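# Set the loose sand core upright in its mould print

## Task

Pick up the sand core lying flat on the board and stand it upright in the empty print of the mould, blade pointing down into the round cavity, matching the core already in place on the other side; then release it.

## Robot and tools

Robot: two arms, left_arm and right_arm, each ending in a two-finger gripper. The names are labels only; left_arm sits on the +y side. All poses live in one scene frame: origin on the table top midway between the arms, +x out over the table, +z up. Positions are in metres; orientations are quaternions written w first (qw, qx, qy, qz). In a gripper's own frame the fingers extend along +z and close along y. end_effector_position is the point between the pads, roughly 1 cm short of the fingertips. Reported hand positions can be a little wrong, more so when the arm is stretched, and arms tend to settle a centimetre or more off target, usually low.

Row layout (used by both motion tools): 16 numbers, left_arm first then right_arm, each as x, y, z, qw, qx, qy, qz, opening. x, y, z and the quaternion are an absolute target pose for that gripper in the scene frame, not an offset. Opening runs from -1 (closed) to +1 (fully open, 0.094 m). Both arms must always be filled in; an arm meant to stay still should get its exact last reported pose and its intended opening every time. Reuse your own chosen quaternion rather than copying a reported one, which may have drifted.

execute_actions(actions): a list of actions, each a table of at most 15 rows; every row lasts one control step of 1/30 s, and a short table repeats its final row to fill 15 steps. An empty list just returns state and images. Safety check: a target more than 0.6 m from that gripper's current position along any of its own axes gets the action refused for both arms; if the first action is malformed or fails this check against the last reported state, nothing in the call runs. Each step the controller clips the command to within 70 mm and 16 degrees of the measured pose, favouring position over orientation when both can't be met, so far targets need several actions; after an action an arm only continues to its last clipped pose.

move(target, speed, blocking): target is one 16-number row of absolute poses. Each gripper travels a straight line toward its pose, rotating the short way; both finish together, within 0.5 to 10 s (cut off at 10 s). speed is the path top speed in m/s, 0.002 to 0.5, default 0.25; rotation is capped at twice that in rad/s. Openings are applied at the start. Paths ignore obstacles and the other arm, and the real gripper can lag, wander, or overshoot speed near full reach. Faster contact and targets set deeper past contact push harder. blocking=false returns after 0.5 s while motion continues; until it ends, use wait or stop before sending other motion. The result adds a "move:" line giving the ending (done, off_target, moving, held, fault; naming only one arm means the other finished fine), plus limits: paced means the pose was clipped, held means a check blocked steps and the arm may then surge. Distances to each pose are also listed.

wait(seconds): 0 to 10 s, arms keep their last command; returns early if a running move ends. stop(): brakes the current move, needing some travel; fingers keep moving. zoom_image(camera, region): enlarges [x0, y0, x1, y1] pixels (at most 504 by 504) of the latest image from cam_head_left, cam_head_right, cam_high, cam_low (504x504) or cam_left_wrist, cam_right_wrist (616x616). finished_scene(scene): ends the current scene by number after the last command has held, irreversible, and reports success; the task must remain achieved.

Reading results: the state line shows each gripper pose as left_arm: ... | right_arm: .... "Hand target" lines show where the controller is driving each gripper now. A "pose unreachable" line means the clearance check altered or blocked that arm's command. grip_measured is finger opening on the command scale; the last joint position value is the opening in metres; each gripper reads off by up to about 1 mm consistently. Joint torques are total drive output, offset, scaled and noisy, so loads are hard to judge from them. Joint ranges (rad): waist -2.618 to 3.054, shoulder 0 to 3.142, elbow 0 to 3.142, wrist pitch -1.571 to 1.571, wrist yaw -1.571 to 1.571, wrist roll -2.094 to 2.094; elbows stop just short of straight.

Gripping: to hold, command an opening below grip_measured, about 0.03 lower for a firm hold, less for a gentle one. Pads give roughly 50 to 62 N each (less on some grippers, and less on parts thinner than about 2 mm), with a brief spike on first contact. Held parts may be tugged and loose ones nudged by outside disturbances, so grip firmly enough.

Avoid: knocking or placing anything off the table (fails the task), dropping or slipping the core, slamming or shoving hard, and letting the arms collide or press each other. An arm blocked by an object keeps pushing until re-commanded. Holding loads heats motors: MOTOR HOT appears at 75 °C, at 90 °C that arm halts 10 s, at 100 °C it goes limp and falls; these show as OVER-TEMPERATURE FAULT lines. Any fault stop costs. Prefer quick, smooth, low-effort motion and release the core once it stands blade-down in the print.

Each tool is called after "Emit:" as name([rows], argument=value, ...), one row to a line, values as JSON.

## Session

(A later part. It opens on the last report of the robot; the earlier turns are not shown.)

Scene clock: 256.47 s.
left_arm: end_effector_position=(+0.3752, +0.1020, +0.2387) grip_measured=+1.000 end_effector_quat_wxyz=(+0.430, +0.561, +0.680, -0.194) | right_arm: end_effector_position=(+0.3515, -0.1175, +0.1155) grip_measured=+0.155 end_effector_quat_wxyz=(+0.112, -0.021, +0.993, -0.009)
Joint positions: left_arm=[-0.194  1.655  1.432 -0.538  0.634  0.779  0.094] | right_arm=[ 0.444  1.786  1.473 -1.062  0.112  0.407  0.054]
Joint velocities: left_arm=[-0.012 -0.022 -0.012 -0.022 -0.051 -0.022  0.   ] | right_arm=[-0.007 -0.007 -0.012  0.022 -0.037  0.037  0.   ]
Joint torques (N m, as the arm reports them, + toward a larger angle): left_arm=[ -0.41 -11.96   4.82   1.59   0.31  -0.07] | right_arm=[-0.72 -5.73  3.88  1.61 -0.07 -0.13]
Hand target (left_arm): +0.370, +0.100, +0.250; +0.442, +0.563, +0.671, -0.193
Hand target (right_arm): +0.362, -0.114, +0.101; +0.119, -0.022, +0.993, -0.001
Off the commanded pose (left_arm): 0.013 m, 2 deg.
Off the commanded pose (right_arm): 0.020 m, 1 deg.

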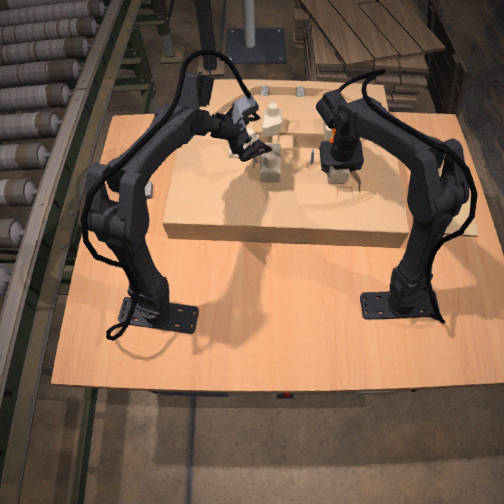

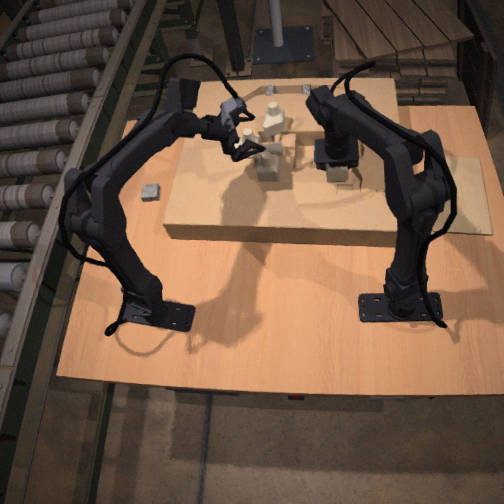

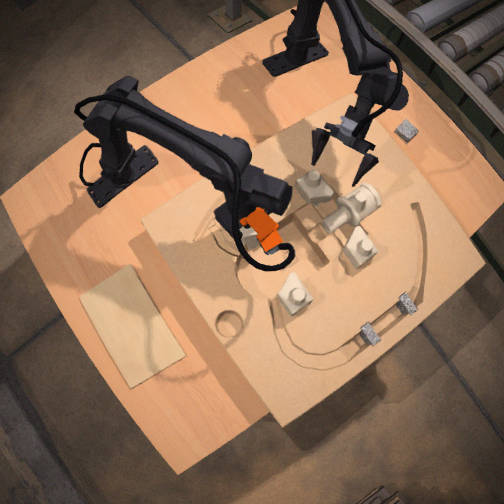

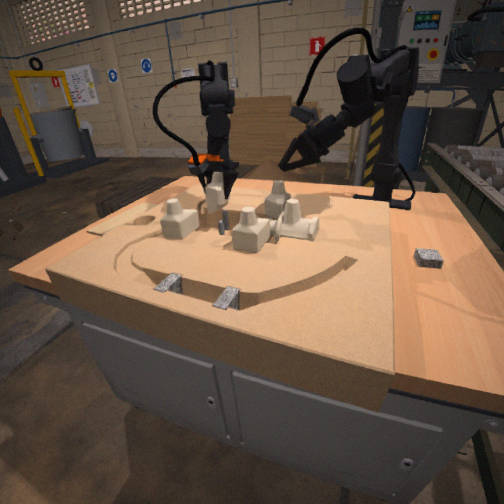

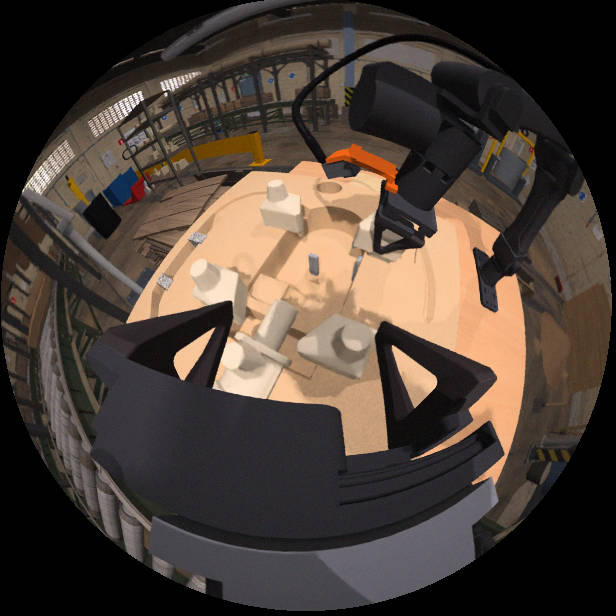

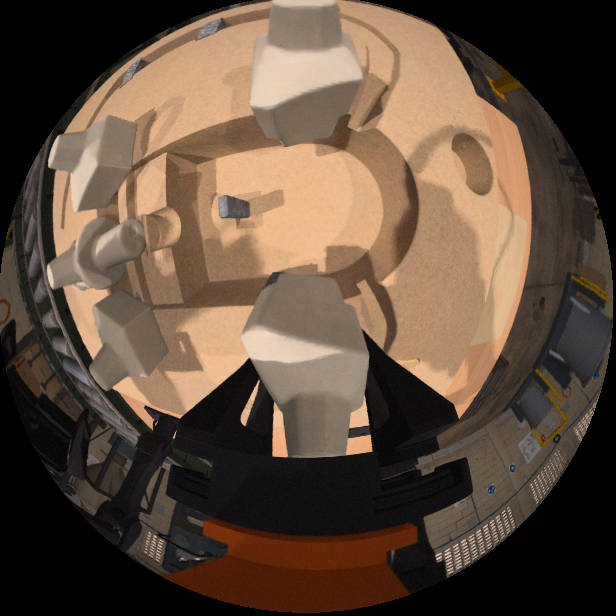

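Emit:
execute_actions([
  [[0.37,0.10,0.25,0.442,0.562,0.671,-0.193,1,0.353,-0.117,0.116,0.112,-0.022,0.9934,-0.005,0.115]],
  [[0.37,0.10,0.25,0.442,0.562,0.671,-0.193,1,0.353,-0.117,0.116,0.112,-0.022,0.9934,-0.005,0.2]],
  [[0.37,0.10,0.25,0.442,0.562,0.671,-0.193,1,0.353,-0.117,0.116,0.112,-0.022,0.9934,-0.005,0.3]],
])

Emit:
zoom_image(camera="cam_left_wrist", region=[320,180,440,300])

Emit:
zoom_image(camera="cam_low", region=[190,180,240,230])

Scene clock: 261.87 s.
left_arm: end_effector_position=(+0.3752, +0.1020, +0.2387) grip_measured=+1.000 end_effector_quat_wxyz=(+0.430, +0.561, +0.680, -0.194) | right_arm: end_effector_position=(+0.3495, -0.1179, +0.1143) grip_measured=+0.299 end_effector_quat_wxyz=(+0.106, -0.022, +0.994, -0.009)
Joint positions: left_arm=[-0.194  1.655  1.432 -0.538  0.634  0.779  0.094] | right_arm=[ 0.443  1.788  1.473 -1.07   0.106  0.406  0.061]
Joint velocities: left_arm=[ 0.007 -0.012  0.002  0.051  0.066  0.007  0.   ] | right_arm=[-0.007  0.017  0.002 -0.022  0.022  0.066 -0.   ]
Joint torques (N m, as the arm reports them, + toward a larger angle): left_arm=[ -0.37 -12.01   4.79   1.6    0.34  -0.06] | right_arm=[-0.32 -7.96  6.12  0.85  0.02 -0.09]
Hand target (left_arm): +0.370, +0.100, +0.250; +0.442, +0.563, +0.671, -0.193
Hand target (right_arm): +0.353, -0.117, +0.116; +0.112, -0.022, +0.993, -0.005
Off the commanded pose (left_arm): 0.013 m, 2 deg.
Off the commanded pose (right_arm): 0.004 m, 1 deg.

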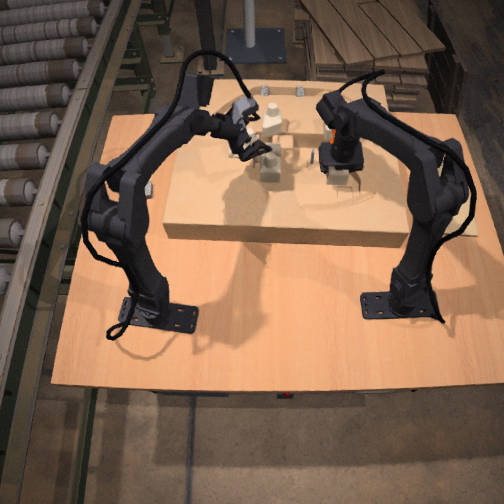

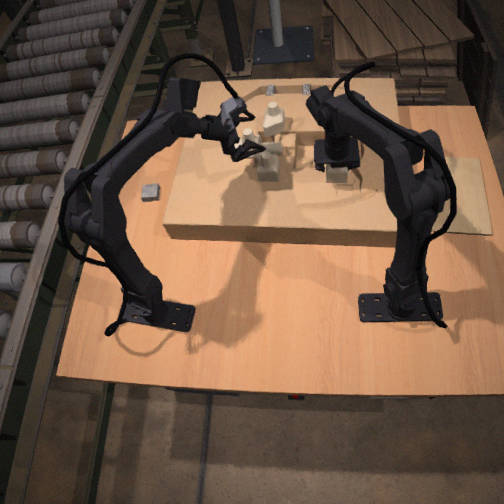

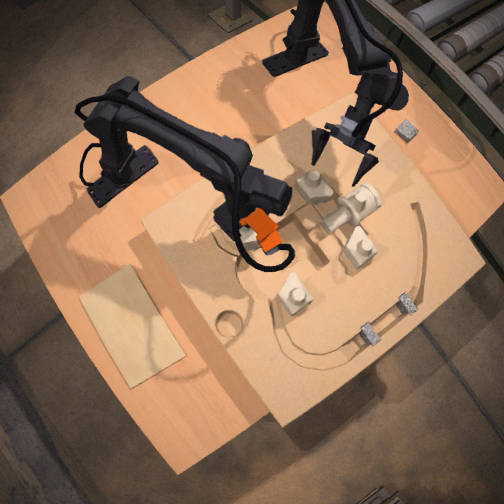

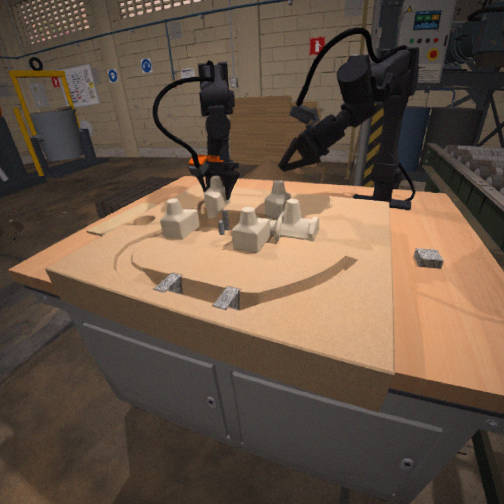

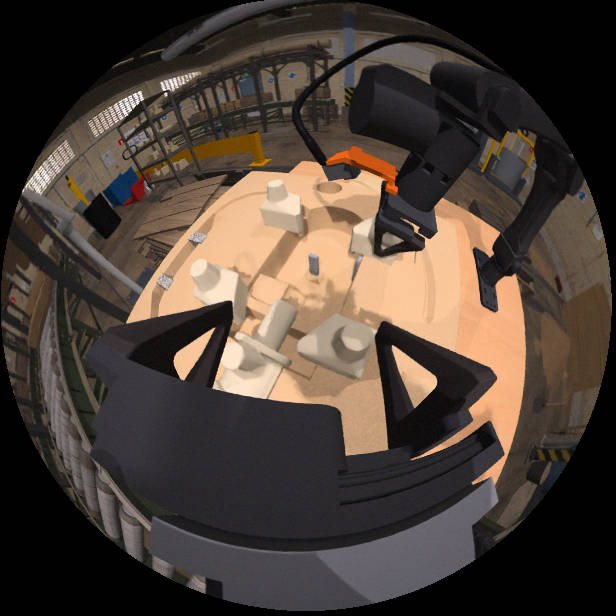

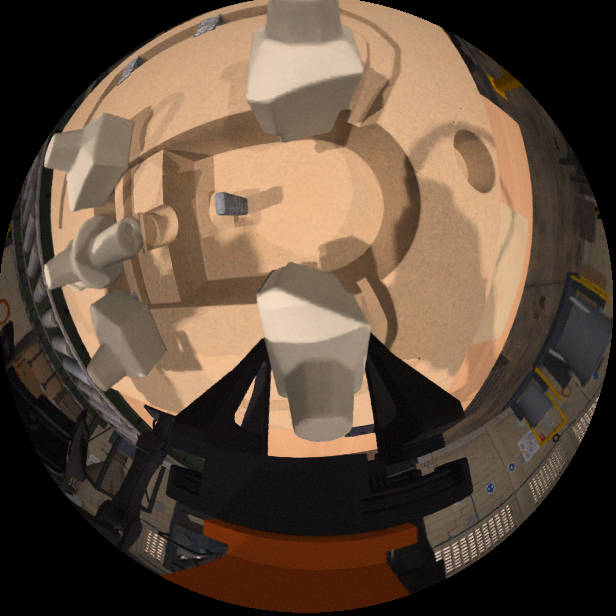

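Region (320, 180, 440, 300) of cam_left_wrist's 616x616 image, scaled by 4.200, with more detail than that image has.

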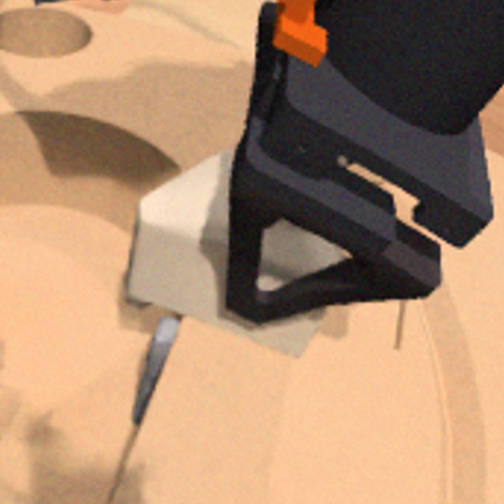

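Region (190, 180, 240, 230) of cam_low's 504x504 image, scaled by 10.080, with more detail than that image has.

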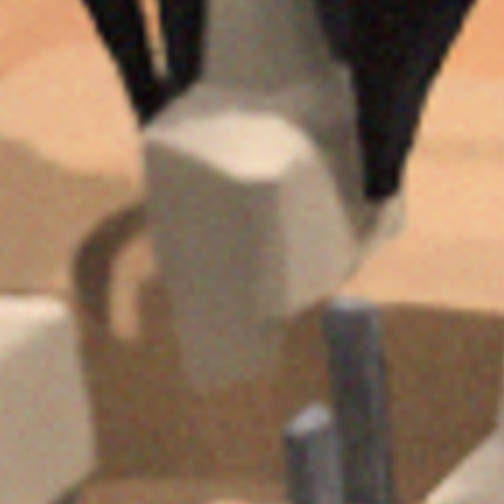

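The core dropped into its print. I'll open the gripper and retreat.

Emit:
move(target=[0.37,0.10,0.25,0.442,0.562,0.671,-0.193,1,0.335,-0.119,0.20,0.13,-0.022,0.991,0,0.6], speed=0.12)

Emit:
zoom_image(camera="cam_left_wrist", region=[250,150,440,300])

Emit:
zoom_image(camera="cam_low", region=[150,160,300,250])

Scene clock: 266.17 s.
left_arm: end_effector_position=(+0.3754, +0.1023, +0.2385) grip_measured=+1.000 end_effector_quat_wxyz=(+0.430, +0.561, +0.681, -0.193) | right_arm: end_effector_position=(+0.3344, -0.1213, +0.1830) grip_measured=+0.598 end_effector_quat_wxyz=(+0.108, -0.024, +0.994, -0.008)
Joint positions: left_arm=[-0.194  1.655  1.432 -0.538  0.632  0.779  0.094] | right_arm=[ 0.453  1.741  1.689 -1.33   0.106  0.411  0.075]
Joint velocities: left_arm=[-0.002 -0.007 -0.002  0.022 -0.007 -0.022  0.   ] | right_arm=[-0.002 -0.002 -0.007  0.037  0.007 -0.007  0.001]
Joint torques (N m, as the arm reports them, + toward a larger angle): left_arm=[ -0.38 -11.95   4.71   1.58   0.37  -0.08] | right_arm=[ 0.62 -9.35  7.76  0.68  0.14  0.06]
Hand target (left_arm): +0.370, +0.100, +0.250; +0.442, +0.563, +0.671, -0.193
Hand target (right_arm): +0.335, -0.119, +0.200; +0.130, -0.022, +0.991, -0.000
Off the commanded pose (left_arm): 0.013 m, 2 deg.
Off the commanded pose (right_arm): 0.017 m, 3 deg.
move: off_target (left_arm, right_arm)

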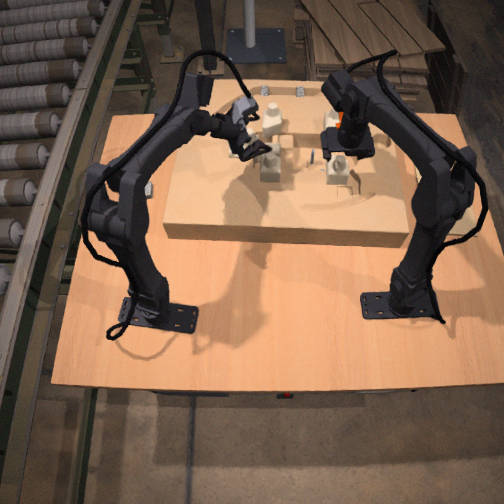

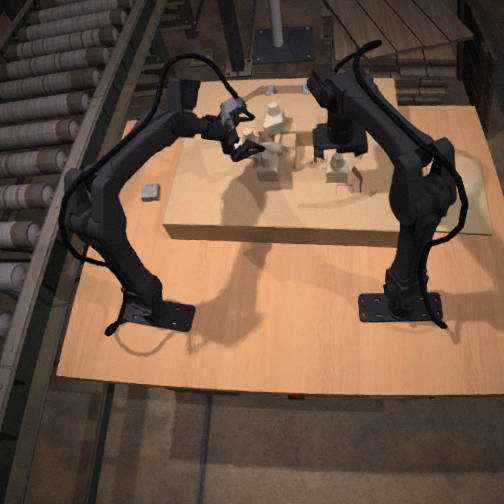

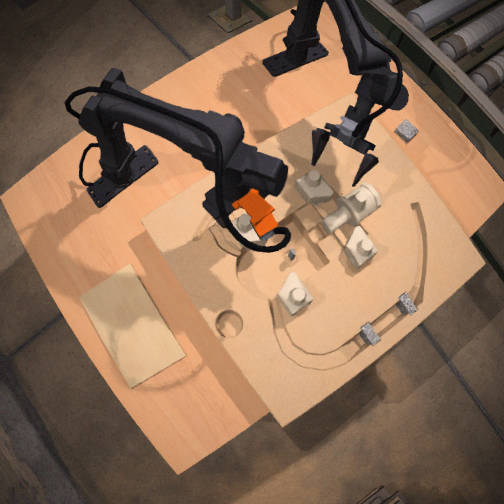

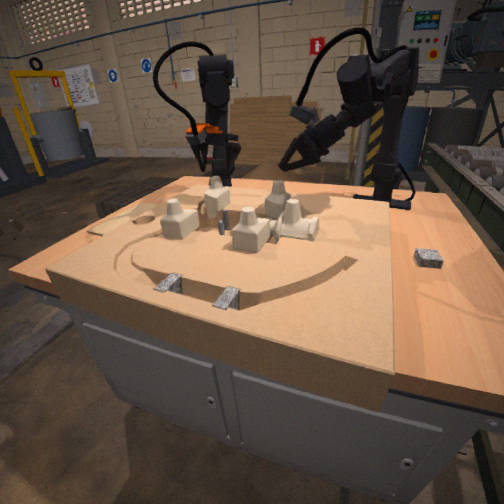

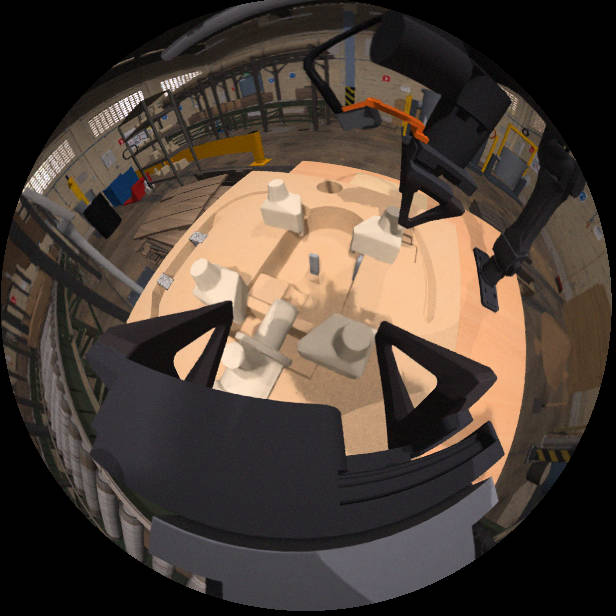

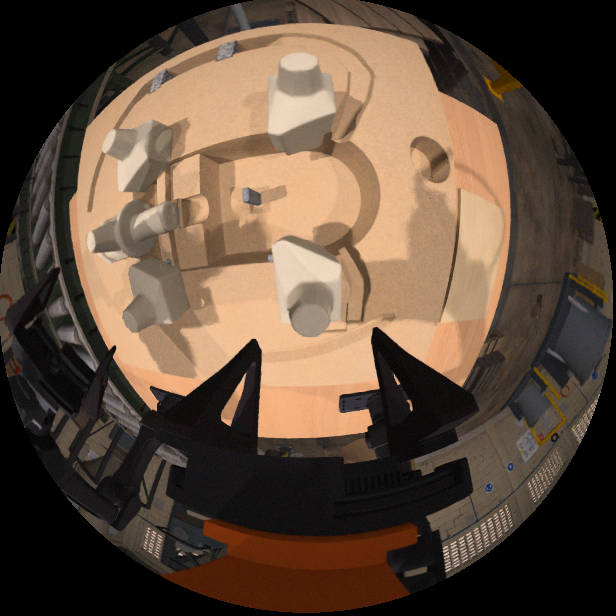

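Region (250, 150, 440, 300) of cam_left_wrist's 616x616 image, scaled by 2.653, with more detail than that image has; it fills the top 398 rows of this view, and the rest is white.

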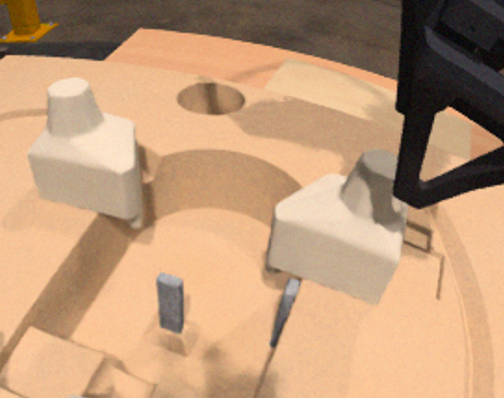

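Region (150, 160, 300, 250) of cam_low's 504x504 image, scaled by 3.360, with more detail than that image has; it fills the top 302 rows of this view, and the rest is white.

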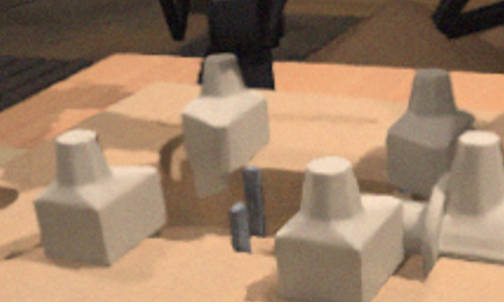

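The core sits flush and mirrors the opposite one.

Emit:
finished_scene(scene=2)

The scene is finished: the task was done.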